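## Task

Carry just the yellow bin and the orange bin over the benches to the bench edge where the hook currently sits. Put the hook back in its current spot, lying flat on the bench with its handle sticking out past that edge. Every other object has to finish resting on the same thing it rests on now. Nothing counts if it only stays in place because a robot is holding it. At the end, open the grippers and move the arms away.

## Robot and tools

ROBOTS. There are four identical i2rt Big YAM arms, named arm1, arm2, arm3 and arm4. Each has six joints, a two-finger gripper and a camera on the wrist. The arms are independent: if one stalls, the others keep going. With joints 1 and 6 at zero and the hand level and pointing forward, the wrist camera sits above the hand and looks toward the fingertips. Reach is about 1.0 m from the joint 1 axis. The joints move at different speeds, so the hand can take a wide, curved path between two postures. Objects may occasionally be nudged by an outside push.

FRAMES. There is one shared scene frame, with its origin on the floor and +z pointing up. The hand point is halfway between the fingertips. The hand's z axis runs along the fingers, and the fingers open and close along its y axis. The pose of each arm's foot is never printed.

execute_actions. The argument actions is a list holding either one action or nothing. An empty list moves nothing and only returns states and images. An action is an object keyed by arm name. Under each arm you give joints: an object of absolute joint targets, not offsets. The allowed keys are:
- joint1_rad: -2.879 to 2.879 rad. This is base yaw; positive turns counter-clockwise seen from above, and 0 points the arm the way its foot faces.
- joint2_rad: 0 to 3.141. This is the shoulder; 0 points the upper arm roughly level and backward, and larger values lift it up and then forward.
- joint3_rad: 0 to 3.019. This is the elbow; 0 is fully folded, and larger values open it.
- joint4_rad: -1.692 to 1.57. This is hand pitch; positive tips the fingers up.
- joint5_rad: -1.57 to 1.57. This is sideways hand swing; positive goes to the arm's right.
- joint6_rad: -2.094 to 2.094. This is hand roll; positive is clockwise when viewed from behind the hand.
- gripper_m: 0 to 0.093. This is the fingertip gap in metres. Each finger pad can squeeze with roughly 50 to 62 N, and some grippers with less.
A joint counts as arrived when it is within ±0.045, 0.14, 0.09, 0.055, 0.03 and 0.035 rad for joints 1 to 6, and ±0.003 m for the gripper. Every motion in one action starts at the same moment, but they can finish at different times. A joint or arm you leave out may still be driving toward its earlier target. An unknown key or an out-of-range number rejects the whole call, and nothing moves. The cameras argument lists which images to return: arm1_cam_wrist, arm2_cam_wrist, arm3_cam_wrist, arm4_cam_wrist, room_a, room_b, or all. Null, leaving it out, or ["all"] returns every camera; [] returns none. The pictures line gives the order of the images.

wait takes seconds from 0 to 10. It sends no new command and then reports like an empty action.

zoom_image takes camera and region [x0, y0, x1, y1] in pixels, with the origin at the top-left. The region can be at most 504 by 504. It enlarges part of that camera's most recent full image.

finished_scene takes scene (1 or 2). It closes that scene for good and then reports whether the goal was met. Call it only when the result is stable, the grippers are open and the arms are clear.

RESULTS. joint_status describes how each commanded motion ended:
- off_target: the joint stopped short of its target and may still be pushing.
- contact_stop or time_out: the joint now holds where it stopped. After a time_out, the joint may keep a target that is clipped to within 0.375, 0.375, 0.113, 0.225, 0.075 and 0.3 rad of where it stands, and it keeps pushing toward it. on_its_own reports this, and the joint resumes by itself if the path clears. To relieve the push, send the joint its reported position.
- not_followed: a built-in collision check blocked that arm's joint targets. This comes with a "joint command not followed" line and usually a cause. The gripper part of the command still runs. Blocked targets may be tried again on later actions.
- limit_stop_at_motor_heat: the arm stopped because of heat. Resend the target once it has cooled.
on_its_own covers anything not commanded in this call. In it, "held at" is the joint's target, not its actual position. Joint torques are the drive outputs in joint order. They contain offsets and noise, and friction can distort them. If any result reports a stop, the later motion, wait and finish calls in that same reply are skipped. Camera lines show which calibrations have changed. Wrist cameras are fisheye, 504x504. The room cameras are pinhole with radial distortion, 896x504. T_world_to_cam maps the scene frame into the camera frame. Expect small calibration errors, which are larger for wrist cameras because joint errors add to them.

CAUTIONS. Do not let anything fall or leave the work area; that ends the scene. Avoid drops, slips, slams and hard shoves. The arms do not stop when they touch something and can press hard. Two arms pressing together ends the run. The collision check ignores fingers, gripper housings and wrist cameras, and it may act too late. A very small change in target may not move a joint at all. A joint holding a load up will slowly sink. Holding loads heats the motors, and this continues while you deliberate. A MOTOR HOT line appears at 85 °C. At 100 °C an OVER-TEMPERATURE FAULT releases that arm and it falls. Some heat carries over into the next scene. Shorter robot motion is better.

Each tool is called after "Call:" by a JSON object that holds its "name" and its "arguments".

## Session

Call:
{"name": "execute_actions", "arguments": {"actions": []}}

Scene clock: 0.00 s.
Joint torques (N m, as the arm reports them, + toward a larger angle): no reading
Motor temperatures (°C, as the motors report them): arm1=[22 32 35 25 25 25] | arm2=[23 27 30 23 25 24] | arm3=[25 25 31 25 25 26] | arm4=[23 27 32 24 22 24]
arm1.joint_positions: joint1_rad=+0.407 joint2_rad=+0.629 joint3_rad=+1.667 joint4_rad=-1.620 joint5_rad=-0.221 joint6_rad=-0.157 gripper_m=+0.094
arm1.joint_status: not commanded
arm1.hand: x=-0.5381 y=-1.0636 z=+1.3294 quat_wxyz=(-0.209, +0.791, -0.381, -0.430) (m; scene frame)
arm2.joint_positions: joint1_rad=+0.835 joint2_rad=+0.445 joint3_rad=+1.508 joint4_rad=-1.588 joint5_rad=-0.240 joint6_rad=+0.699 gripper_m=+0.095
arm2.joint_status: not commanded
arm2.hand: x=+0.3548 y=-1.1472 z=+1.3044 quat_wxyz=(+0.081, +0.667, -0.549, -0.497) (m; scene frame)
arm3.joint_positions: joint1_rad=+0.527 joint2_rad=+0.463 joint3_rad=+1.495 joint4_rad=-1.426 joint5_rad=-0.299 joint6_rad=-0.467 gripper_m=+0.094
arm3.joint_status: not commanded
arm3.hand: x=-0.3885 y=+1.1005 z=+1.3825 quat_wxyz=(-0.466, -0.211, -0.798, +0.319) (m; scene frame)
arm4.joint_positions: joint1_rad=+0.003 joint2_rad=+0.320 joint3_rad=+1.453 joint4_rad=-1.206 joint5_rad=+0.128 joint6_rad=-0.047 gripper_m=+0.095
arm4.joint_status: not commanded
arm4.hand: x=+0.4354 y=+1.1076 z=+1.4345 quat_wxyz=(-0.406, -0.565, -0.468, +0.544) (m; scene frame)
pictures: arm1_cam_wrist, arm2_cam_wrist, arm3_cam_wrist, arm4_cam_wrist, room_a, room_b
camera_calibration (this result's frames):
arm1_cam_wrist: T_world_to_cam=[[0.787705, 0.616053, -0.000656517, 1.07896], [0.570746, -0.730175, -0.375625, 0.0345496], [-0.231884, 0.295507, -0.926772, 1.54468], [0, 0, 0, 1]] pos_world=[-0.511436, -1.09593, 1.44525]
arm2_cam_wrist: T_world_to_cam=[[0.654967, 0.372713, -0.657345, 1.056], [0.350973, -0.920421, -0.172173, -0.95088], [-0.669205, -0.117943, -0.733658, 1.18109], [0, 0, 0, 1]] pos_world=[0.432482, -1.12949, 1.39696]
arm3_cam_wrist: T_world_to_cam=[[-0.634581, -0.711162, 0.302582, 0.119272], [-0.73963, 0.445258, -0.504671, -0.0744659], [0.224175, -0.544053, -0.808549, 1.92705], [0, 0, 0, 1]] pos_world=[-0.411386, 1.16639, 1.48444]
arm4_cam_wrist: T_world_to_cam=[[-0.972301, 0.226584, 0.0573593, 0.0886923], [0.103444, 0.637221, -0.763707, 0.351226], [-0.209595, -0.73662, -0.64301, 1.9567], [0, 0, 0, 1]] pos_world=[0.460016, 1.19744, 1.52132]
Images, in order (width x height): arm1_cam_wrist 504x504, arm2_cam_wrist 504x504, arm3_cam_wrist 504x504, arm4_cam_wrist 504x504, room_a 896x504, room_b 896x504.

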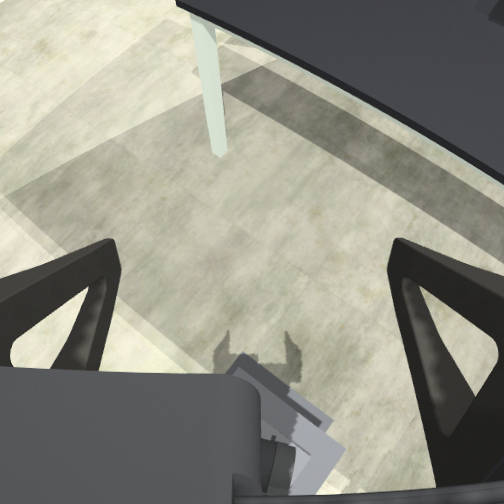

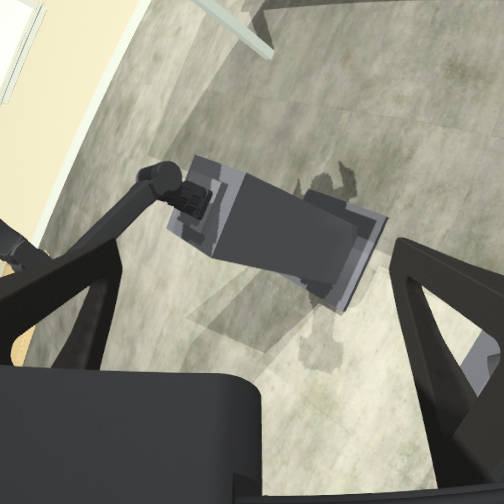

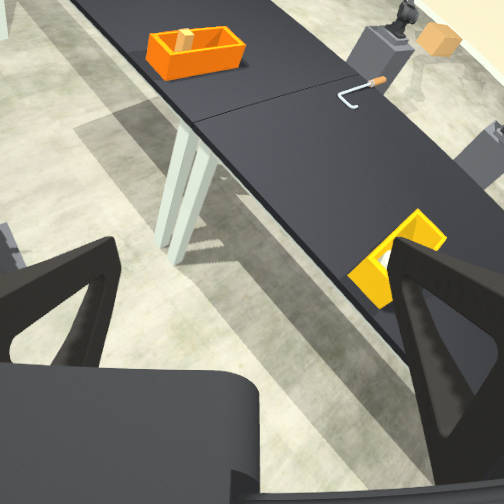

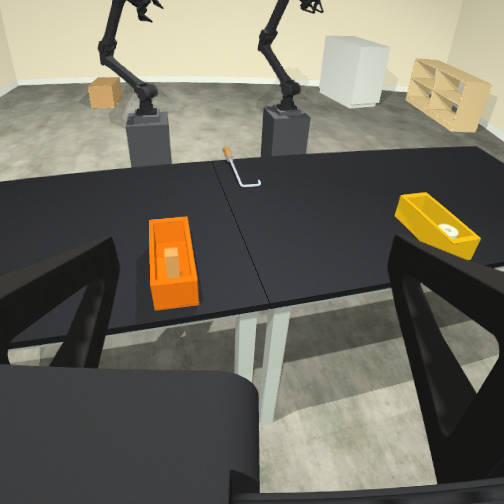

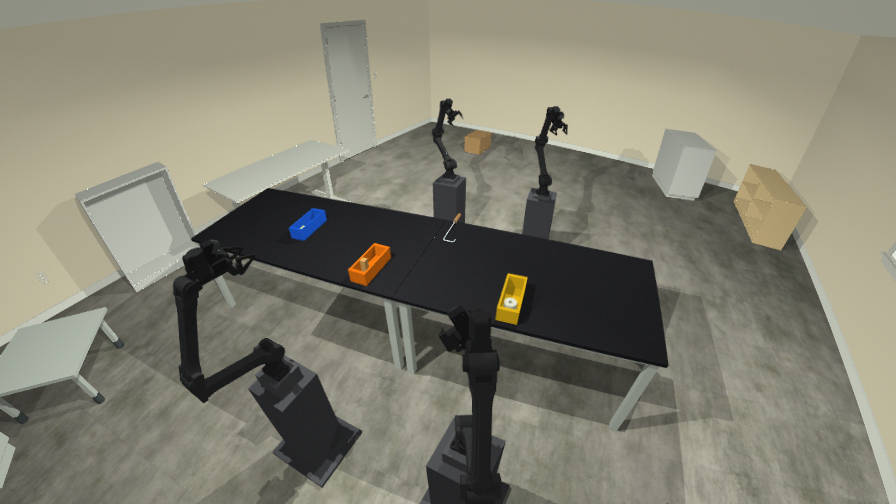

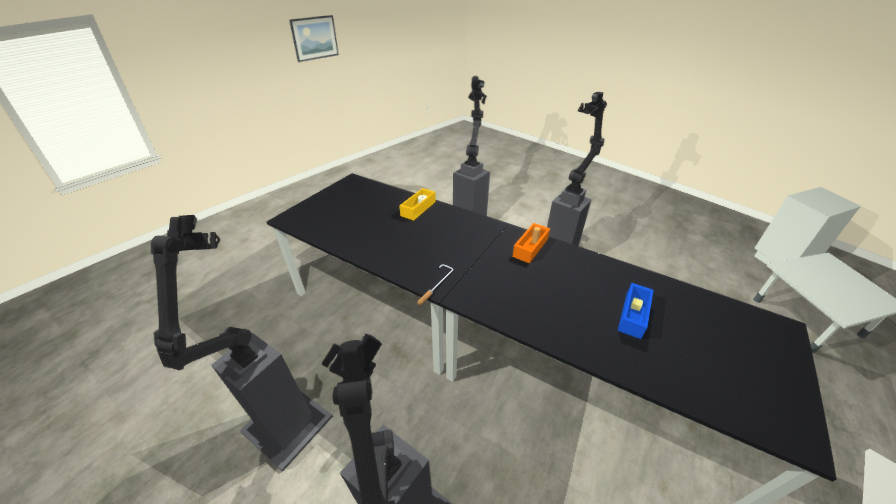

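Call:
{"name": "zoom_image", "arguments": {"camera": "room_b", "region": [380, 170, 580, 320]}}

Call:
{"name": "zoom_image", "arguments": {"camera": "room_a", "region": [340, 200, 540, 340]}}

Call:
{"name": "zoom_image", "arguments": {"camera": "arm4_cam_wrist", "region": [130, 130, 330, 330]}}

Region (380, 170, 580, 320) of room_b's 896x504 image, scaled by 2.520, with more detail than that image has; it fills the top 378 rows of this view, and the rest is white.

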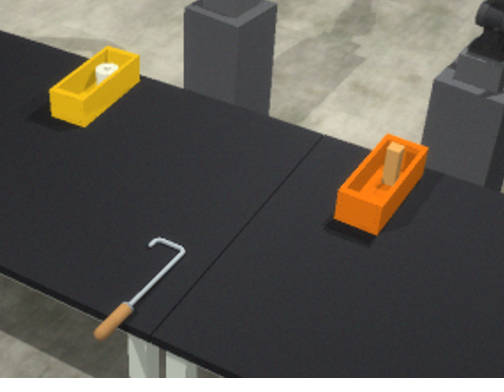

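Region (340, 200, 540, 340) of room_a's 896x504 image, scaled by 2.520, with more detail than that image has; it fills the top 353 rows of this view, and the rest is white.

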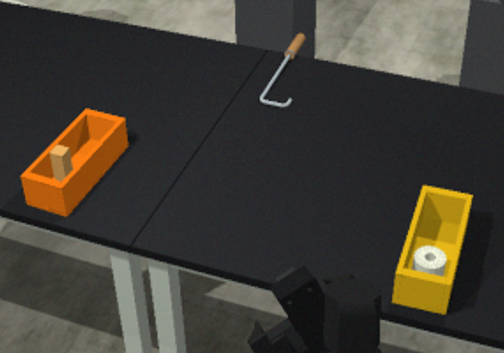

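Region (130, 130, 330, 330) of arm4_cam_wrist's 504x504 image, scaled by 2.520, with more detail than that image has.

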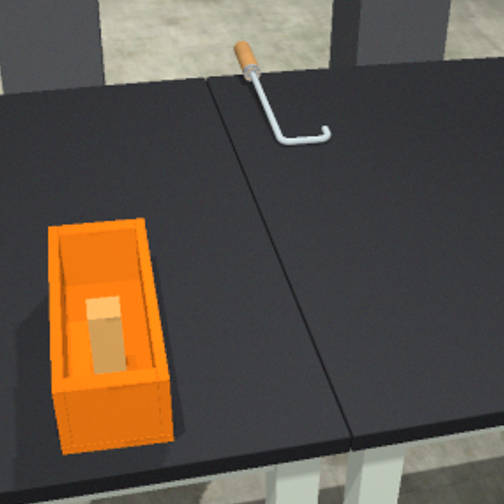

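Call:
{"name": "execute_actions", "arguments": {"actions": [{"arm1": {"joints": {"joint1_rad": -0.772, "joint2_rad": 2.38, "joint3_rad": 1.67, "joint4_rad": 0.76, "joint5_rad": -0.772, "joint6_rad": 0.0, "gripper_m": 0.09}}, "arm2": {"joints": {"joint1_rad": 0.5, "joint2_rad": 1.0, "joint3_rad": 0.9, "joint4_rad": 0.0, "joint5_rad": 0.0, "joint6_rad": 0.0}}, "arm3": {"joints": {"joint1_rad": 0.08, "joint2_rad": 1.83, "joint3_rad": 1.03, "joint4_rad": 0.07, "joint5_rad": 0.0, "joint6_rad": 0.0, "gripper_m": 0.06}}, "arm4": {"joints": {"joint1_rad": 0.18, "joint2_rad": 2.19, "joint3_rad": 2.01, "joint4_rad": -0.4, "joint5_rad": 0.0, "joint6_rad": 0.0, "gripper_m": 0.0}}}]}}

Scene clock: 122.20 s.
Joint torques (N m, as the arm reports them, + toward a larger angle): arm1=[  0.33 -20.52  10.22   2.24  -0.16   0.08] | arm2=[-2.17 -5.17 13.83  2.58  0.22 -0.13] | arm3=[ -0.07 -17.45   6.59   3.39   0.03   0.25] | arm4=[ -0.23 -21.42  11.67   2.41   0.     0.18]
Motor temperatures (°C, as the motors report them): arm1=[22 30 37 26 25 25] | arm2=[23 27 32 24 25 24] | arm3=[25 25 32 26 25 26] | arm4=[23 26 33 24 22 24]
arm1.joint_positions: joint1_rad=-0.767 joint2_rad=+2.377 joint3_rad=+1.657 joint4_rad=+0.743 joint5_rad=-0.770 joint6_rad=-0.005 gripper_m=+0.090
arm1.joint_status: all done
arm1.hand: x=+0.0458 y=-0.5185 z=+0.8142 quat_wxyz=(-0.507, +0.503, -0.494, -0.496) (m; scene frame)
arm2.joint_positions: joint1_rad=+0.501 joint2_rad=+0.998 joint3_rad=+0.883 joint4_rad=-0.022 joint5_rad=-0.003 joint6_rad=+0.008 gripper_m=+0.095
arm2.joint_status: all done
arm2.hand: x=+0.2492 y=-0.7446 z=+1.1395 quat_wxyz=(-0.348, +0.635, -0.413, -0.552) (m; scene frame)
arm3.joint_positions: joint1_rad=+0.085 joint2_rad=+1.828 joint3_rad=+1.034 joint4_rad=+0.048 joint5_rad=-0.001 joint6_rad=-0.016 gripper_m=+0.060
arm3.joint_status: all done
arm3.hand: x=-0.5149 y=+0.5690 z=+0.8262 quat_wxyz=(-0.276, -0.660, -0.635, +0.291) (m; scene frame)
arm4.joint_positions: joint1_rad=+0.176 joint2_rad=+2.207 joint3_rad=+1.971 joint4_rad=-0.411 joint5_rad=+0.004 joint6_rad=-0.010 gripper_m=+0.001
arm4.joint_status: all done
arm4.hand: x=+0.5242 y=+0.3287 z=+0.9468 quat_wxyz=(-0.323, -0.612, -0.654, +0.305) (m; scene frame)
pictures: arm1_cam_wrist, arm2_cam_wrist, arm3_cam_wrist, arm4_cam_wrist, room_a, room_b
camera_calibration (this result's frames):
arm1_cam_wrist: T_world_to_cam=[[0.999897, -0.00620454, 0.0129342, -0.0605185], [0.0070949, -0.569749, -0.821788, 0.377988], [0.0124681, 0.821795, -0.569646, 1.01245], [0, 0, 0, 1]] pos_world=[0.0452071, -0.617047, 0.888149]
arm2_cam_wrist: T_world_to_cam=[[0.911878, 0.409694, -0.0250871, 0.109741], [0.268696, -0.642022, -0.71806, 0.278215], [-0.310291, 0.648043, -0.695529, 1.47447], [0, 0, 0, 1]] pos_world=[0.28269, -0.821862, 1.22807]
arm3_cam_wrist: T_world_to_cam=[[-0.999044, 0.0434789, -0.00452616, -0.533854], [0.0434855, 0.977914, -0.204435, -0.359949], [-0.00446239, -0.204436, -0.97887, 1.04619], [0, 0, 0, 1]] pos_world=[-0.513023, 0.58909, 0.948084]
arm4_cam_wrist: T_world_to_cam=[[-0.997321, -0.0729071, 0.00591751, 0.539755], [-0.0714122, 0.952966, -0.294545, 0.00956888], [0.0158353, -0.294179, -0.955619, 1.12031], [0, 0, 0, 1]] pos_world=[0.521252, 0.359805, 1.07021]
Images, in order (width x height): arm1_cam_wrist 504x504, arm2_cam_wrist 504x504, arm3_cam_wrist 504x504, arm4_cam_wrist 504x504, room_a 896x504, room_b 896x504.

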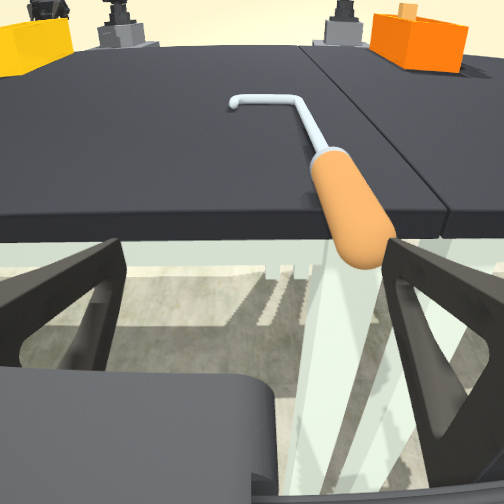

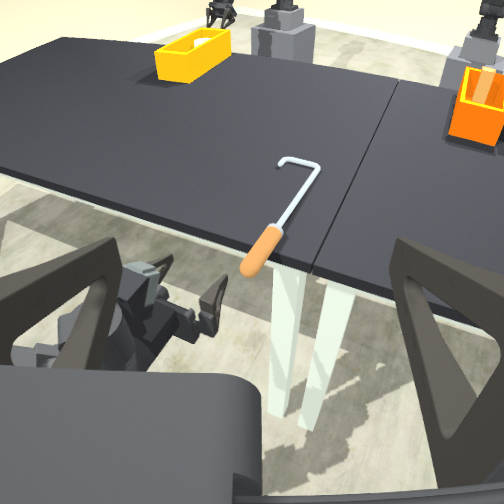

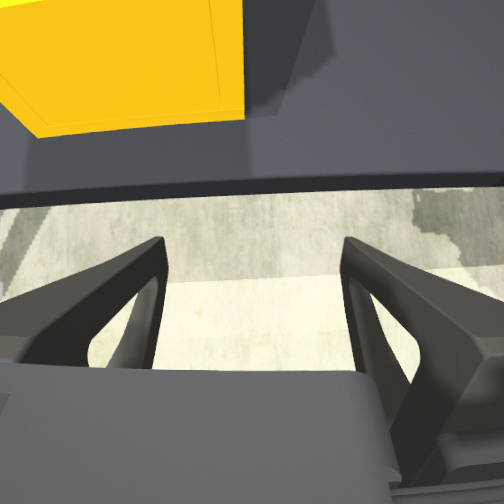

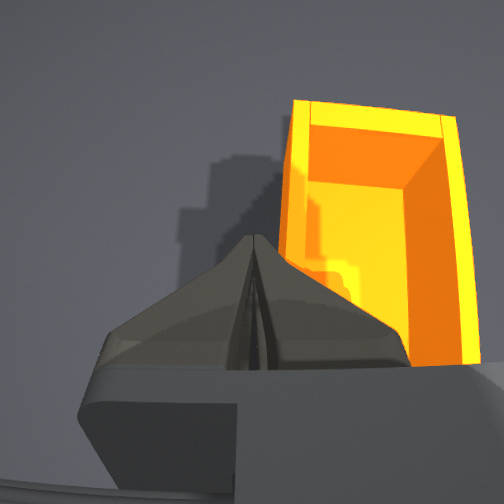

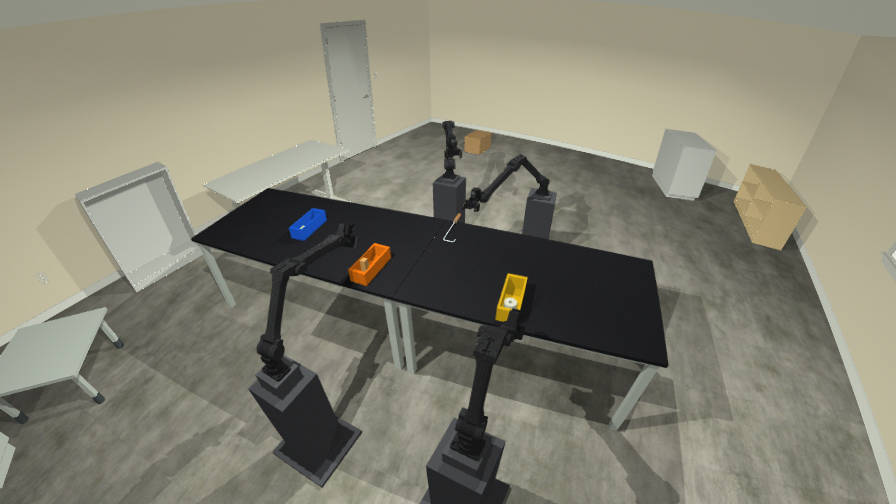

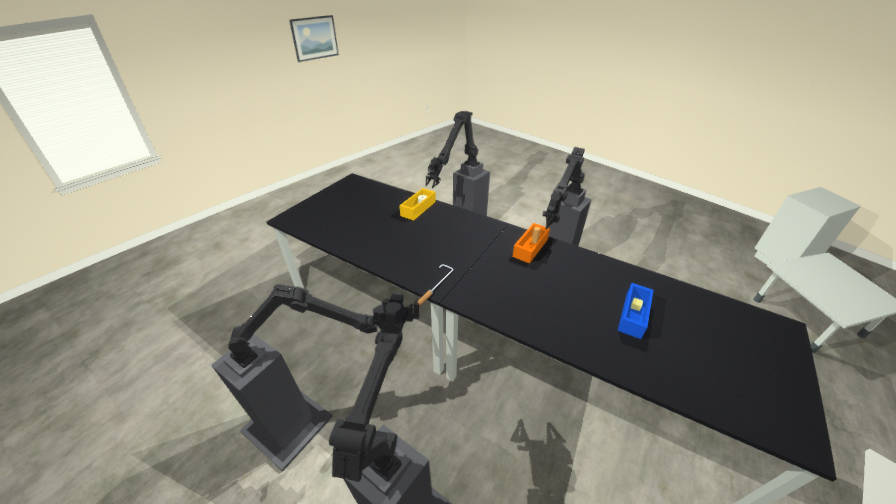

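Call:
{"name": "execute_actions", "arguments": {"actions": [{"arm1": {"joints": {"joint1_rad": -0.817, "joint2_rad": 2.55, "joint3_rad": 1.94, "joint4_rad": 0.64, "joint5_rad": -0.812}}, "arm3": {"joints": {"joint1_rad": 0.18, "joint2_rad": 1.93, "joint3_rad": 1.17}}, "arm4": {"joints": {"joint1_rad": 0.084, "joint2_rad": 1.83, "joint3_rad": 1.45, "joint4_rad": 0.07, "gripper_m": 0.06}}}], "cameras": ["arm1_cam_wrist", "arm2_cam_wrist", "arm3_cam_wrist", "arm4_cam_wrist"]}}

Scene clock: 162.27 s.
Joint torques (N m, as the arm reports them, + toward a larger angle): arm1=[  1.35 -21.89  13.73   1.53  -0.14   0.08] | arm2=[-2.02 -5.51 13.91  2.43  0.19 -0.13] | arm3=[ -0.17 -18.58   9.94   3.27   0.     0.24] | arm4=[ -0.46 -16.09   8.81   3.     0.09   0.15]
Motor temperatures (°C, as the motors report them): arm1=[22 34 38 26 25 25] | arm2=[23 27 36 24 25 24] | arm3=[25 26 32 26 25 26] | arm4=[23 30 38 24 22 24]
arm1.joint_positions: joint1_rad=-0.822 joint2_rad=+2.543 joint3_rad=+1.895 joint4_rad=+0.643 joint5_rad=-0.811 joint6_rad=-0.005 gripper_m=+0.090
arm1.joint_status: all done
arm1.hand: x=+0.1110 y=-0.5146 z=+0.7740 quat_wxyz=(-0.501, +0.499, -0.508, -0.492) (m; scene frame)
arm2.joint_positions: joint1_rad=+0.501 joint2_rad=+0.998 joint3_rad=+0.883 joint4_rad=-0.022 joint5_rad=-0.003 joint6_rad=+0.008 gripper_m=+0.095
arm2.joint_status: not commanded
arm2.hand: x=+0.2492 y=-0.7446 z=+1.1395 quat_wxyz=(-0.348, +0.635, -0.413, -0.552) (m; scene frame)
arm3.joint_positions: joint1_rad=+0.186 joint2_rad=+1.925 joint3_rad=+1.120 joint4_rad=+0.049 joint5_rad=+0.000 joint6_rad=-0.015 gripper_m=+0.060
arm3.joint_status: all done
arm3.hand: x=-0.4494 y=+0.5401 z=+0.8050 quat_wxyz=(-0.287, -0.628, -0.669, +0.275) (m; scene frame)
arm4.joint_positions: joint1_rad=+0.082 joint2_rad=+1.827 joint3_rad=+1.443 joint4_rad=+0.050 joint5_rad=+0.002 joint6_rad=-0.008 gripper_m=+0.060
arm4.joint_status: all done
arm4.hand: x=+0.4455 y=+0.4262 z=+1.0446 quat_wxyz=(-0.402, -0.586, -0.569, +0.415) (m; scene frame)
pictures: arm1_cam_wrist, arm2_cam_wrist, arm3_cam_wrist, arm4_cam_wrist
camera_calibration (this result's frames):
arm1_cam_wrist: T_world_to_cam=[[0.999746, -0.0215651, -0.00660215, -0.117958], [-0.0179896, -0.585963, -0.810138, 0.332142], [0.0136021, 0.810051, -0.586202, 0.992137], [0, 0, 0, 1]] pos_world=[0.110408, -0.611602, 0.849895]
arm2_cam_wrist: T_world_to_cam=[[0.911878, 0.409694, -0.0250871, 0.109741], [0.268696, -0.642022, -0.71806, 0.278215], [-0.310291, 0.648043, -0.695529, 1.47447], [0, 0, 0, 1]] pos_world=[0.28269, -0.821862, 1.22807]
arm3_cam_wrist: T_world_to_cam=[[-0.998371, -0.0568761, -0.00441982, -0.412863], [-0.0549032, 0.978998, -0.196339, -0.390214], [0.015494, -0.195776, -0.980526, 1.02541], [0, 0, 0, 1]] pos_world=[-0.449502, 0.559287, 0.927001]
arm4_cam_wrist: T_world_to_cam=[[-0.999705, 0.0234176, 0.00650802, 0.427204], [0.0154674, 0.819511, -0.572855, 0.248713], [-0.0187482, -0.572585, -0.819631, 1.23571], [0, 0, 0, 1]] pos_world=[0.446398, 0.49372, 1.15252]
Images, in order (width x height): arm1_cam_wrist 504x504, arm2_cam_wrist 504x504, arm3_cam_wrist 504x504, arm4_cam_wrist 504x504.

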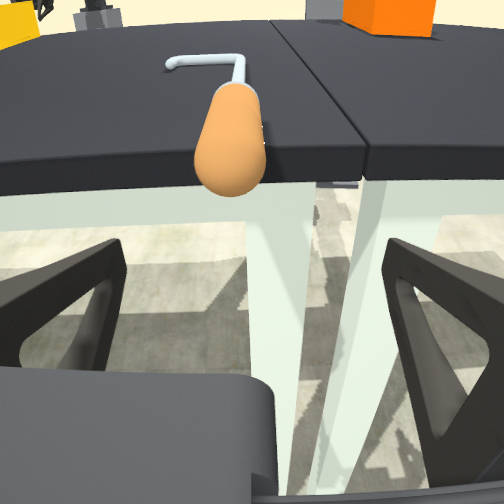

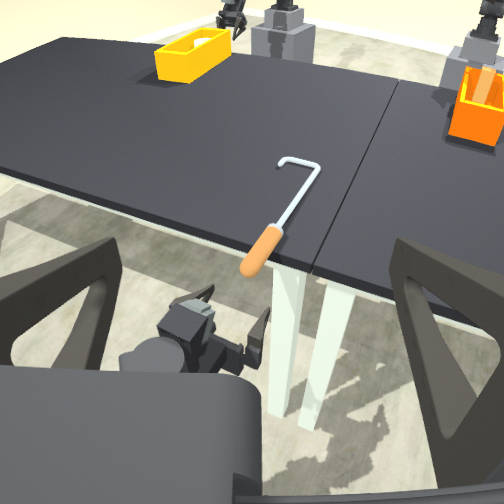

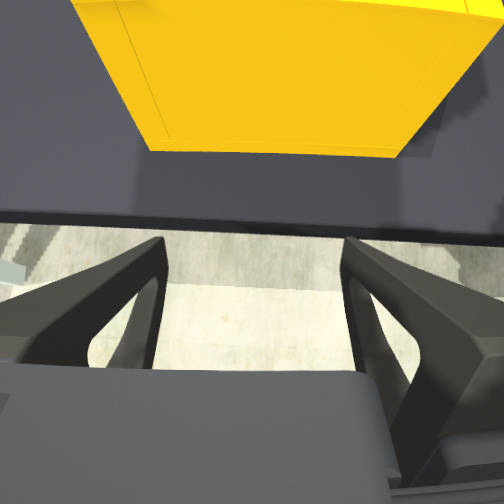

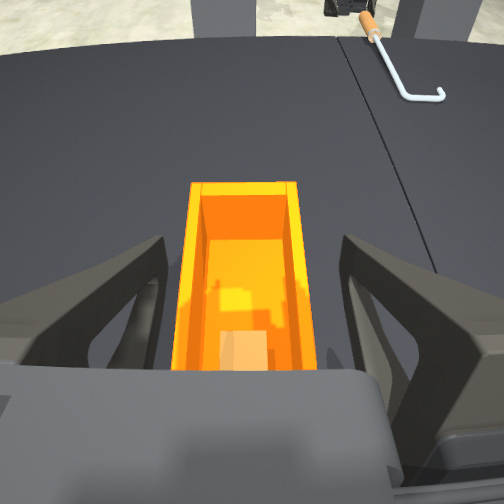

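Call:
{"name": "execute_actions", "arguments": {"actions": [{"arm1": {"joints": {"joint1_rad": -0.727, "joint2_rad": 2.68, "joint3_rad": 2.275, "joint4_rad": 0.445, "joint5_rad": -0.73}}, "arm3": {"joints": {"joint1_rad": 0.17, "joint2_rad": 2.27, "joint3_rad": 1.74}}, "arm4": {"joints": {"joint1_rad": 0.092, "joint3_rad": 1.04}}}], "cameras": ["arm1_cam_wrist", "arm2_cam_wrist", "arm3_cam_wrist", "arm4_cam_wrist"]}}

Scene clock: 171.30 s.
Joint torques (N m, as the arm reports them, + toward a larger angle): arm1=[  1.1  -23.99  14.22   1.51  -0.02   0.07] | arm2=[-1.98 -5.36 13.99  2.52  0.23 -0.12] | arm3=[ -0.75 -25.29  10.97   3.18   0.08   0.18] | arm4=[ -0.33 -12.84   7.21   2.54   0.07   0.09]
Motor temperatures (°C, as the motors report them): arm1=[22 34 40 26 25 25] | arm2=[23 27 36 24 25 24] | arm3=[25 27 34 26 25 26] | arm4=[23 29 37 24 22 24]
arm1.joint_positions: joint1_rad=-0.729 joint2_rad=+2.674 joint3_rad=+2.235 joint4_rad=+0.449 joint5_rad=-0.731 joint6_rad=-0.005 gripper_m=+0.090
arm1.joint_status: all done
arm1.hand: x=+0.0985 y=-0.4214 z=+0.7968 quat_wxyz=(-0.502, +0.502, -0.499, -0.496) (m; scene frame)
arm2.joint_positions: joint1_rad=+0.501 joint2_rad=+0.998 joint3_rad=+0.883 joint4_rad=-0.022 joint5_rad=-0.003 joint6_rad=+0.008 gripper_m=+0.095
arm2.joint_status: not commanded
arm2.hand: x=+0.2492 y=-0.7446 z=+1.1395 quat_wxyz=(-0.348, +0.635, -0.413, -0.552) (m; scene frame)
arm3.joint_positions: joint1_rad=+0.184 joint2_rad=+2.266 joint3_rad=+1.694 joint4_rad=+0.056 joint5_rad=-0.002 joint6_rad=-0.008 gripper_m=+0.060
arm3.joint_status: all done
arm3.hand: x=-0.4422 y=+0.3494 z=+0.8368 quat_wxyz=(-0.365, -0.594, -0.626, +0.348) (m; scene frame)
arm4.joint_positions: joint1_rad=+0.083 joint2_rad=+1.827 joint3_rad=+1.033 joint4_rad=+0.056 joint5_rad=+0.002 joint6_rad=-0.008 gripper_m=+0.060
arm4.joint_status: all done
arm4.hand: x=+0.4520 y=+0.5640 z=+0.8312 quat_wxyz=(-0.281, -0.656, -0.639, +0.288) (m; scene frame)
pictures: arm1_cam_wrist, arm2_cam_wrist, arm3_cam_wrist, arm4_cam_wrist
camera_calibration (this result's frames):
arm1_cam_wrist: T_world_to_cam=[[0.999966, -0.00773477, 0.002763, -0.104951], [-0.00221208, -0.577588, -0.816325, 0.41192], [0.00790997, 0.816292, -0.577586, 0.926553], [0, 0, 0, 1]] pos_world=[0.0985299, -0.519229, 0.871715]
arm2_cam_wrist: T_world_to_cam=[[0.911878, 0.409694, -0.0250871, 0.109741], [0.268696, -0.642022, -0.71806, 0.278215], [-0.310291, 0.648043, -0.695529, 1.47447], [0, 0, 0, 1]] pos_world=[0.28269, -0.821862, 1.22807]
arm3_cam_wrist: T_world_to_cam=[[-0.998596, -0.0521287, -0.00939437, -0.414004], [-0.0432554, 0.904916, -0.423386, 0.0241898], [0.0305717, -0.422385, -0.905901, 1.04254], [0, 0, 0, 1]] pos_world=[-0.444248, 0.396883, 0.950792]
arm4_cam_wrist: T_world_to_cam=[[-0.999842, 0.0175987, 0.00238333, 0.438638], [0.0167412, 0.978781, -0.204222, -0.383366], [-0.00592681, -0.20415, -0.978922, 1.05866], [0, 0, 0, 1]] pos_world=[0.451261, 0.583637, 0.957004]
Images, in order (width x height): arm1_cam_wrist 504x504, arm2_cam_wrist 504x504, arm3_cam_wrist 504x504, arm4_cam_wrist 504x504.

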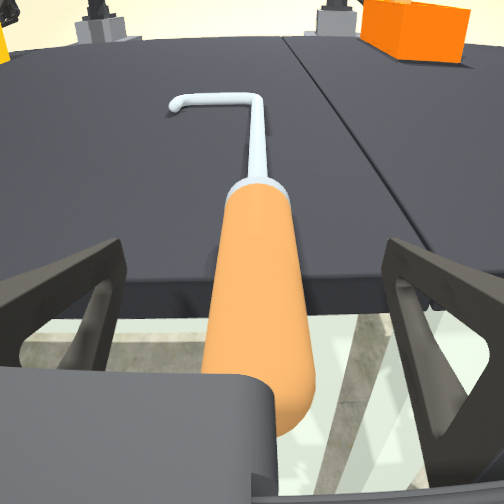

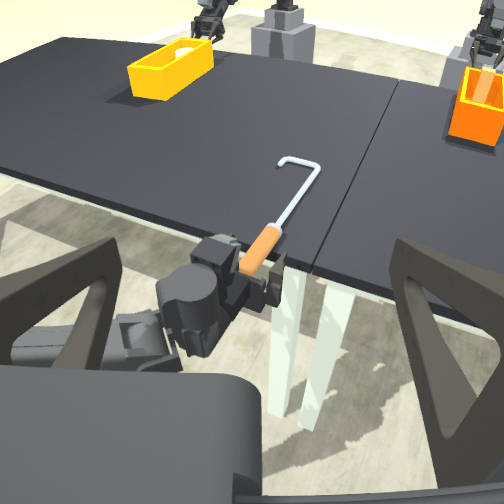

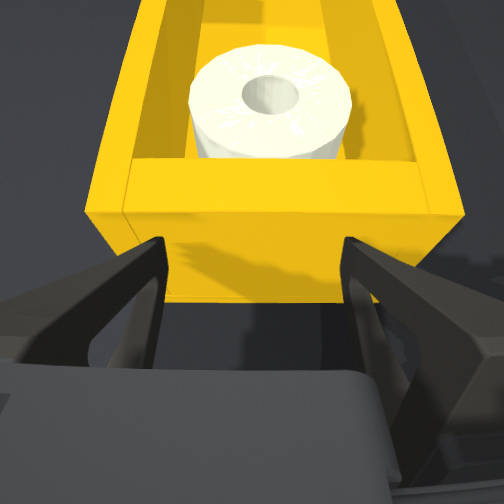

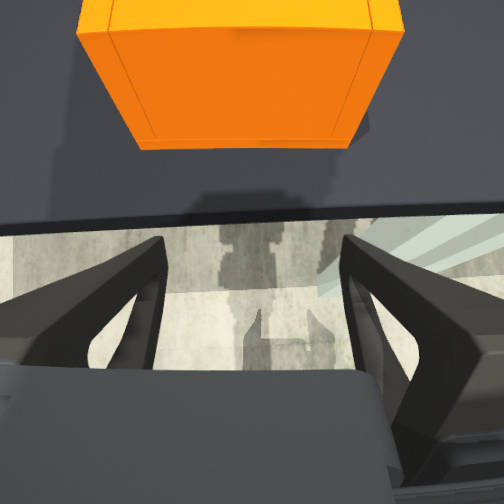

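Call:
{"name": "execute_actions", "arguments": {"actions": [{"arm1": {"joints": {"joint2_rad": 2.695, "gripper_m": 0.0}}, "arm3": {"joints": {"joint2_rad": 2.49, "joint3_rad": 2.06}}, "arm4": {"joints": {"joint2_rad": 2.18, "joint3_rad": 1.57}}}], "cameras": ["arm1_cam_wrist", "arm2_cam_wrist", "arm3_cam_wrist", "arm4_cam_wrist"]}}

Scene clock: 180.20 s.
Joint torques (N m, as the arm reports them, + toward a larger angle): arm1=[  1.08 -22.65  14.32   1.56  -0.12   0.08] | arm2=[-2.37 -5.49 13.93  2.49  0.19 -0.11] | arm3=[ -0.73 -28.22  12.48   3.23   0.08   0.18] | arm4=[  0.19 -18.98   9.65   2.43   0.12   0.15]
Motor temperatures (°C, as the motors report them): arm1=[22 35 41 26 25 25] | arm2=[23 27 36 24 25 24] | arm3=[25 27 35 26 25 26] | arm4=[23 29 36 24 22 24]
arm1.joint_positions: joint1_rad=-0.729 joint2_rad=+2.674 joint3_rad=+2.235 joint4_rad=+0.449 joint5_rad=-0.729 joint6_rad=-0.005 gripper_m=+0.028
arm1.joint_status: gripper_m off_target (ended at +0.028, target +0.000); the others done
arm1.hand: x=+0.0989 y=-0.4214 z=+0.7968 quat_wxyz=(-0.503, +0.502, -0.500, -0.495) (m; scene frame)
arm2.joint_positions: joint1_rad=+0.501 joint2_rad=+0.998 joint3_rad=+0.883 joint4_rad=-0.022 joint5_rad=-0.003 joint6_rad=+0.008 gripper_m=+0.095
arm2.joint_status: not commanded
arm2.hand: x=+0.2492 y=-0.7446 z=+1.1395 quat_wxyz=(-0.348, +0.635, -0.413, -0.552) (m; scene frame)
arm3.joint_positions: joint1_rad=+0.184 joint2_rad=+2.484 joint3_rad=+1.996 joint4_rad=+0.056 joint5_rad=-0.002 joint6_rad=-0.008 gripper_m=+0.060
arm3.joint_status: all done
arm3.hand: x=-0.4388 y=+0.2771 z=+0.8135 quat_wxyz=(-0.391, -0.579, -0.610, +0.373) (m; scene frame)
arm4.joint_positions: joint1_rad=+0.084 joint2_rad=+2.185 joint3_rad=+1.536 joint4_rad=+0.055 joint5_rad=+0.002 joint6_rad=-0.008 gripper_m=+0.060
arm4.joint_status: all done
arm4.hand: x=+0.4473 y=+0.3935 z=+0.8209 quat_wxyz=(-0.326, -0.633, -0.617, +0.335) (m; scene frame)
pictures: arm1_cam_wrist, arm2_cam_wrist, arm3_cam_wrist, arm4_cam_wrist
camera_calibration (this result's frames):
arm1_cam_wrist: T_world_to_cam=[[0.999951, -0.00964332, 0.00238778, -0.105783], [-0.0036207, -0.577574, -0.81633, 0.41207], [0.00925125, 0.816281, -0.577581, 0.926412], [0, 0, 0, 1]] pos_world=[0.0986992, -0.519231, 0.871715]
arm2_cam_wrist: T_world_to_cam=[[0.911878, 0.409694, -0.0250871, 0.109741], [0.268696, -0.642022, -0.71806, 0.278215], [-0.310291, 0.648043, -0.695529, 1.47447], [0, 0, 0, 1]] pos_world=[0.28269, -0.821862, 1.22807]
arm3_cam_wrist: T_world_to_cam=[[-0.998583, -0.052477, -0.00885641, -0.41489], [-0.0410969, 0.866106, -0.498168, 0.152387], [0.033813, -0.497098, -0.867035, 0.981323], [0, 0, 0, 1]] pos_world=[-0.441221, 0.334058, 0.923082]
arm4_cam_wrist: T_world_to_cam=[[-0.999814, 0.0189079, 0.00375347, 0.435275], [0.0164724, 0.939146, -0.343122, -0.0887209], [-0.0100128, -0.342997, -0.939283, 1.03769], [0, 0, 0, 1]] pos_world=[0.447046, 0.431017, 0.942611]
Images, in order (width x height): arm1_cam_wrist 504x504, arm2_cam_wrist 504x504, arm3_cam_wrist 504x504, arm4_cam_wrist 504x504.

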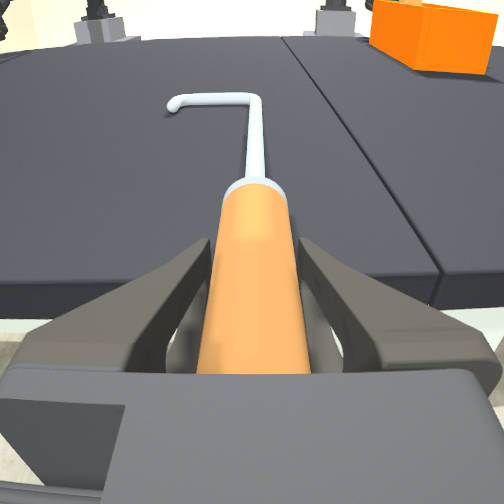

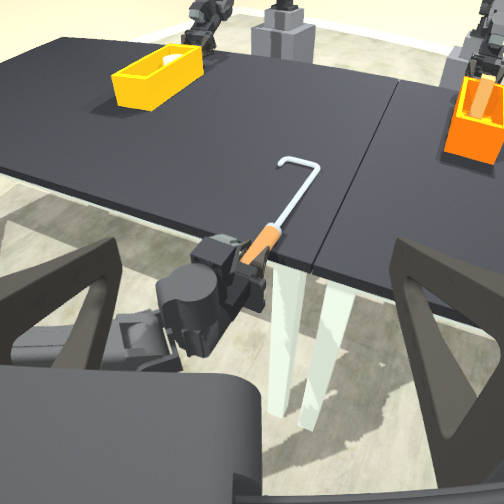

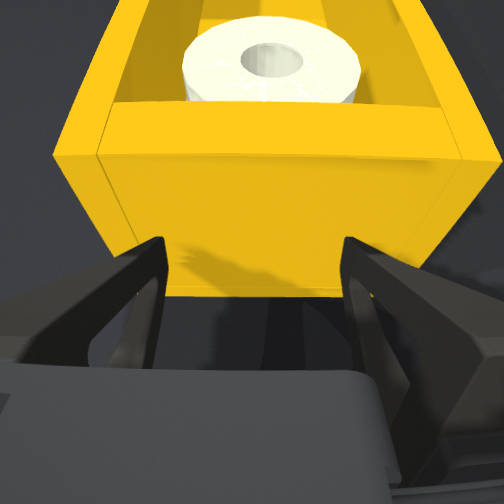

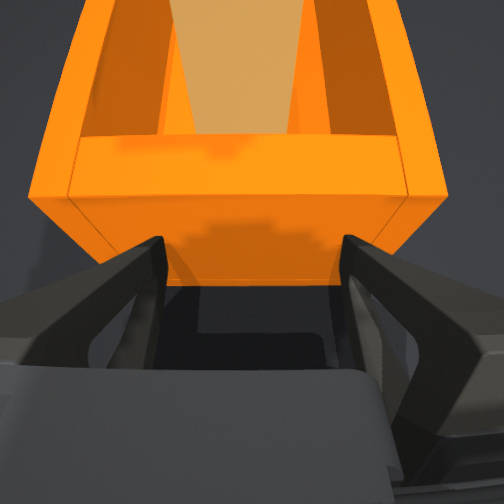

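Call:
{"name": "execute_actions", "arguments": {"actions": [{"arm1": {"joints": {"joint2_rad": 1.985, "joint3_rad": 1.54, "joint4_rad": 0.55}}, "arm3": {"joints": {"joint2_rad": 2.72, "joint3_rad": 2.46}}, "arm4": {"joints": {"joint2_rad": 2.43, "joint3_rad": 1.96}}}], "cameras": ["arm1_cam_wrist", "arm2_cam_wrist", "arm3_cam_wrist", "arm4_cam_wrist"]}}

Scene clock: 195.13 s.
Joint torques (N m, as the arm reports them, + toward a larger angle): arm1=[  0.95 -18.07  11.99   2.46  -0.05   0.04] | arm2=[-1.97 -5.21 13.87  2.47  0.22 -0.15] | arm3=[ -0.75 -30.97  12.72   3.29   0.07   0.18] | arm4=[ -0.06 -21.55  11.49   2.54   0.11   0.12]
Motor temperatures (°C, as the motors report them): arm1=[22 36 42 26 25 25] | arm2=[23 27 37 24 25 24] | arm3=[25 29 37 26 25 26] | arm4=[23 29 37 24 22 24]
arm1.joint_positions: joint1_rad=-0.729 joint2_rad=+1.989 joint3_rad=+1.523 joint4_rad=+0.526 joint5_rad=-0.730 joint6_rad=-0.003 gripper_m=+0.028
arm1.joint_status: all done
arm1.hand: x=-0.0065 y=-0.5361 z=+1.0077 quat_wxyz=(-0.520, +0.500, -0.482, -0.497) (m; scene frame)
arm2.joint_positions: joint1_rad=+0.501 joint2_rad=+0.998 joint3_rad=+0.883 joint4_rad=-0.022 joint5_rad=-0.003 joint6_rad=+0.008 gripper_m=+0.095
arm2.joint_status: not commanded
arm2.hand: x=+0.2492 y=-0.7446 z=+1.1395 quat_wxyz=(-0.348, +0.635, -0.413, -0.552) (m; scene frame)
arm3.joint_positions: joint1_rad=+0.184 joint2_rad=+2.720 joint3_rad=+2.402 joint4_rad=+0.056 joint5_rad=-0.002 joint6_rad=-0.008 gripper_m=+0.060
arm3.joint_status: all done
arm3.hand: x=-0.4356 y=+0.2057 z=+0.8276 quat_wxyz=(-0.441, -0.546, -0.575, +0.421) (m; scene frame)
arm4.joint_positions: joint1_rad=+0.084 joint2_rad=+2.431 joint3_rad=+1.915 joint4_rad=+0.055 joint5_rad=+0.002 joint6_rad=-0.008 gripper_m=+0.060
arm4.joint_status: all done
arm4.hand: x=+0.4443 y=+0.2917 z=+0.8162 quat_wxyz=(-0.366, -0.610, -0.594, +0.376) (m; scene frame)
pictures: arm1_cam_wrist, arm2_cam_wrist, arm3_cam_wrist, arm4_cam_wrist
camera_calibration (this result's frames):
arm1_cam_wrist: T_world_to_cam=[[0.999379, -0.00963046, 0.0338862, -0.0338277], [0.0231132, -0.546678, -0.837024, 0.555221], [0.0265858, 0.837287, -0.546116, 1.1225], [0, 0, 0, 1]] pos_world=[-0.00886882, -0.636654, 1.0789]
arm2_cam_wrist: T_world_to_cam=[[0.911878, 0.409694, -0.0250871, 0.109741], [0.268696, -0.642022, -0.71806, 0.278215], [-0.310291, 0.648043, -0.695529, 1.47447], [0, 0, 0, 1]] pos_world=[0.28269, -0.821862, 1.22807]
arm3_cam_wrist: T_world_to_cam=[[-0.998563, -0.0530341, -0.00769676, -0.416141], [-0.0359762, 0.76986, -0.637198, 0.358497], [0.0397187, -0.636006, -0.770662, 0.909286], [0, 0, 0, 1]] pos_world=[-0.438761, 0.280249, 0.925982]
arm4_cam_wrist: T_world_to_cam=[[-0.999779, 0.0204203, 0.0050748, 0.432701], [0.0157283, 0.885475, -0.46442, 0.120264], [-0.0139772, -0.464238, -0.8856, 0.991619], [0, 0, 0, 1]] pos_world=[0.444574, 0.34502, 0.931836]
Images, in order (width x height): arm1_cam_wrist 504x504, arm2_cam_wrist 504x504, arm3_cam_wrist 504x504, arm4_cam_wrist 504x504.

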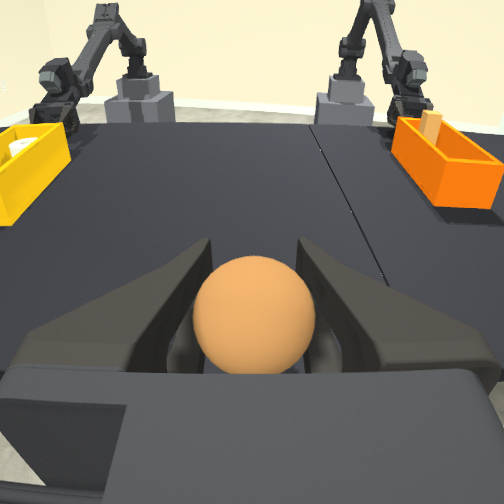

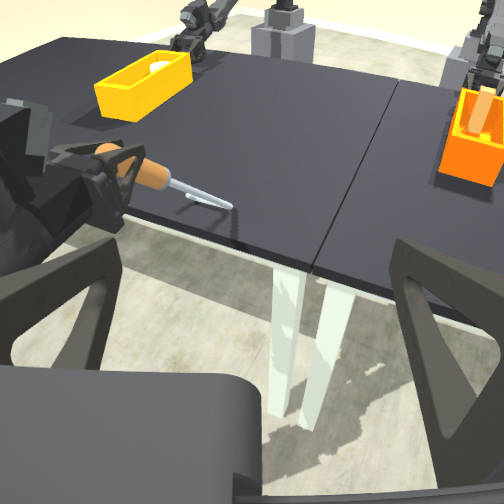

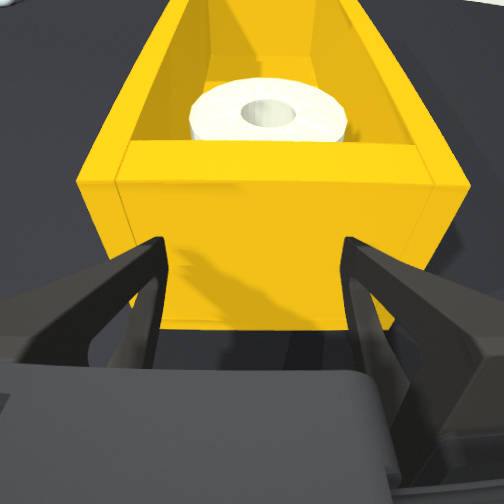

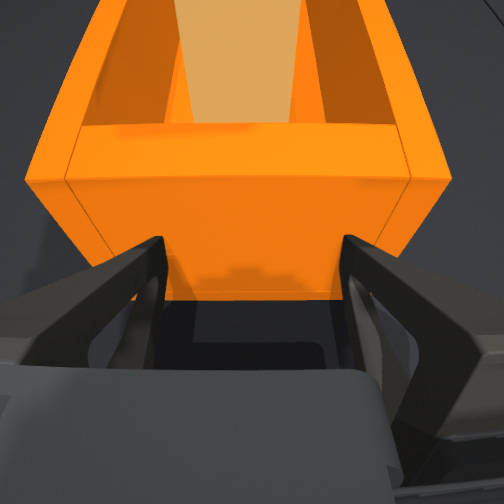

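Call:
{"name": "execute_actions", "arguments": {"actions": [{"arm1": {"joints": {"joint6_rad": -1.57}}, "arm3": {"joints": {"joint2_rad": 3.03, "joint3_rad": 2.97}}, "arm4": {"joints": {"joint2_rad": 2.73, "joint3_rad": 2.45}}}], "cameras": ["arm1_cam_wrist", "arm2_cam_wrist", "arm3_cam_wrist", "arm4_cam_wrist", "room_b"]}}

Scene clock: 212.73 s.
Joint torques (N m, as the arm reports them, + toward a larger angle): arm1=[  1.12 -18.97  12.73   2.46  -0.1   -0.54] | arm2=[-2.51 -5.3  13.97  2.56  0.23 -0.12] | arm3=[ -0.62 -31.93  12.91   3.08   0.07   0.1 ] | arm4=[ -0.1  -23.84  12.14   2.7    0.1    0.03]
Motor temperatures (°C, as the motors report them): arm1=[22 35 41 26 25 25] | arm2=[23 27 37 24 25 24] | arm3=[25 30 39 26 25 26] | arm4=[23 30 38 24 22 24]
arm1.joint_positions: joint1_rad=-0.729 joint2_rad=+1.996 joint3_rad=+1.514 joint4_rad=+0.526 joint5_rad=-0.729 joint6_rad=-1.505 gripper_m=+0.028
arm1.joint_status: joint6_rad time_out (moved -1.502 of -1.567)
arm1.on_its_own: joint6_rad reads -1.505 and still pushes toward -1.570 since a time_out
arm1.hand: x=-0.0072 y=-0.5362 z=+0.9968 quat_wxyz=(-0.715, +0.699, -0.015, -0.013) (m; scene frame)
arm2.joint_positions: joint1_rad=+0.501 joint2_rad=+0.998 joint3_rad=+0.883 joint4_rad=-0.022 joint5_rad=-0.003 joint6_rad=+0.008 gripper_m=+0.095
arm2.joint_status: not commanded
arm2.hand: x=+0.2492 y=-0.7446 z=+1.1395 quat_wxyz=(-0.348, +0.635, -0.413, -0.552) (m; scene frame)
arm3.joint_positions: joint1_rad=+0.182 joint2_rad=+3.026 joint3_rad=+2.913 joint4_rad=+0.061 joint5_rad=-0.002 joint6_rad=+0.000 gripper_m=+0.060
arm3.joint_status: all done
arm3.hand: x=-0.4356 y=+0.1701 z=+0.8380 quat_wxyz=(-0.500, -0.502, -0.523, +0.474) (m; scene frame)
arm4.joint_positions: joint1_rad=+0.084 joint2_rad=+2.735 joint3_rad=+2.407 joint4_rad=+0.056 joint5_rad=+0.001 joint6_rad=-0.004 gripper_m=+0.060
arm4.joint_status: all done
arm4.hand: x=+0.4418 y=+0.2024 z=+0.8158 quat_wxyz=(-0.421, -0.573, -0.556, +0.431) (m; scene frame)
pictures: arm1_cam_wrist, arm2_cam_wrist, arm3_cam_wrist, arm4_cam_wrist, room_b
camera_calibration (this result's frames):
arm1_cam_wrist: T_world_to_cam=[[0.0462167, -0.0257378, 0.9986, -1.00982], [0.814702, -0.577491, -0.0525898, -0.246711], [0.578036, 0.815991, -0.00572113, 0.570492], [0, 0, 0, 1]] pos_world=[-0.0820985, -0.63398, 0.998693]
arm2_cam_wrist: T_world_to_cam=[[0.911878, 0.409694, -0.0250871, 0.109741], [0.268696, -0.642022, -0.71806, 0.278215], [-0.310291, 0.648043, -0.695529, 1.47447], [0, 0, 0, 1]] pos_world=[0.28269, -0.821862, 1.22807]
arm3_cam_wrist: T_world_to_cam=[[-0.998567, -0.0514948, -0.014542, -0.412465], [-0.0206014, 0.620806, -0.783693, 0.547324], [0.0493839, -0.782271, -0.620978, 0.79841], [0, 0, 0, 1]] pos_world=[-0.440027, 0.263551, 0.918731]
arm4_cam_wrist: T_world_to_cam=[[-0.999737, 0.0227795, 0.00259706, 0.433608], [0.0162254, 0.782985, -0.621829, 0.348146], [-0.0161984, -0.621623, -0.783149, 0.899058], [0, 0, 0, 1]] pos_world=[0.442408, 0.276405, 0.919457]
Images, in order (width x height): arm1_cam_wrist 504x504, arm2_cam_wrist 504x504, arm3_cam_wrist 504x504, arm4_cam_wrist 504x504, room_b 896x504.

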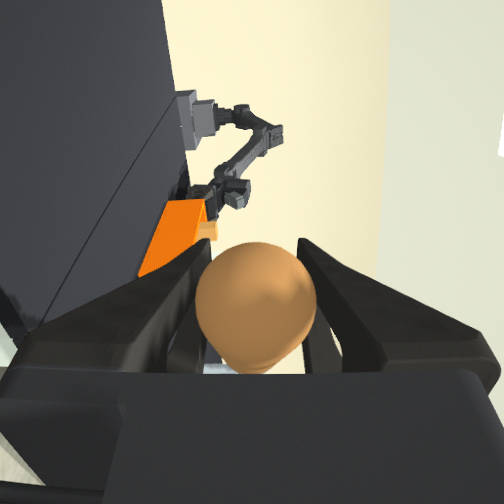

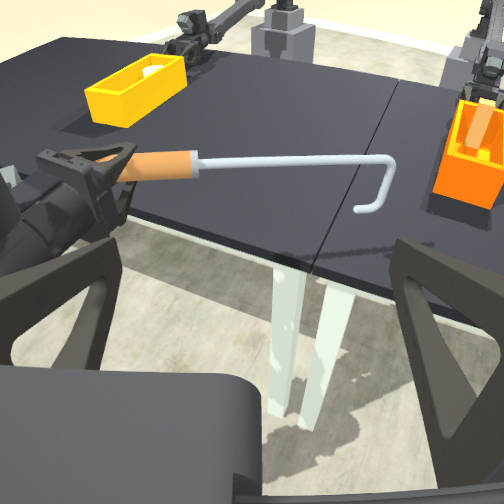

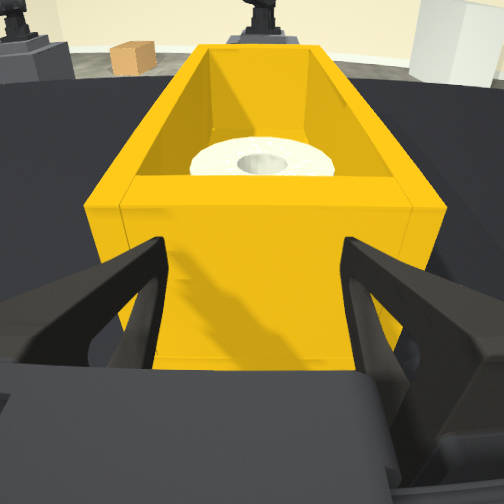

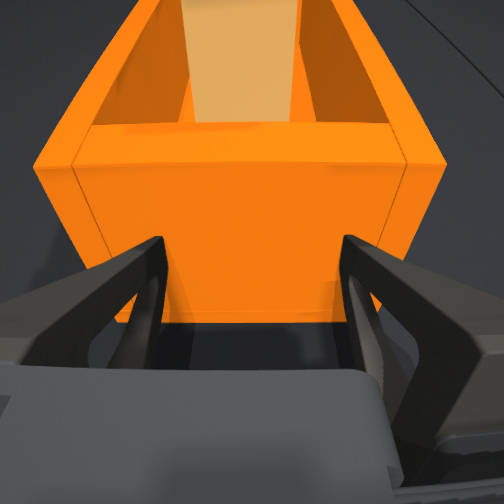

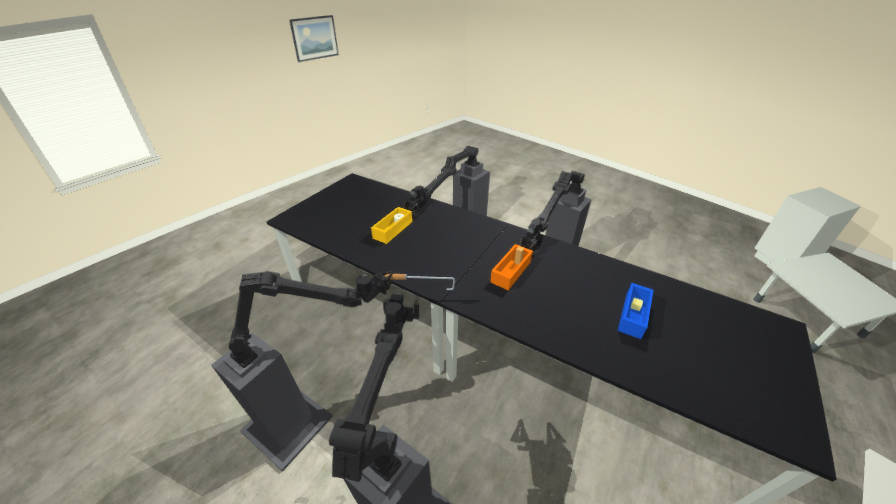

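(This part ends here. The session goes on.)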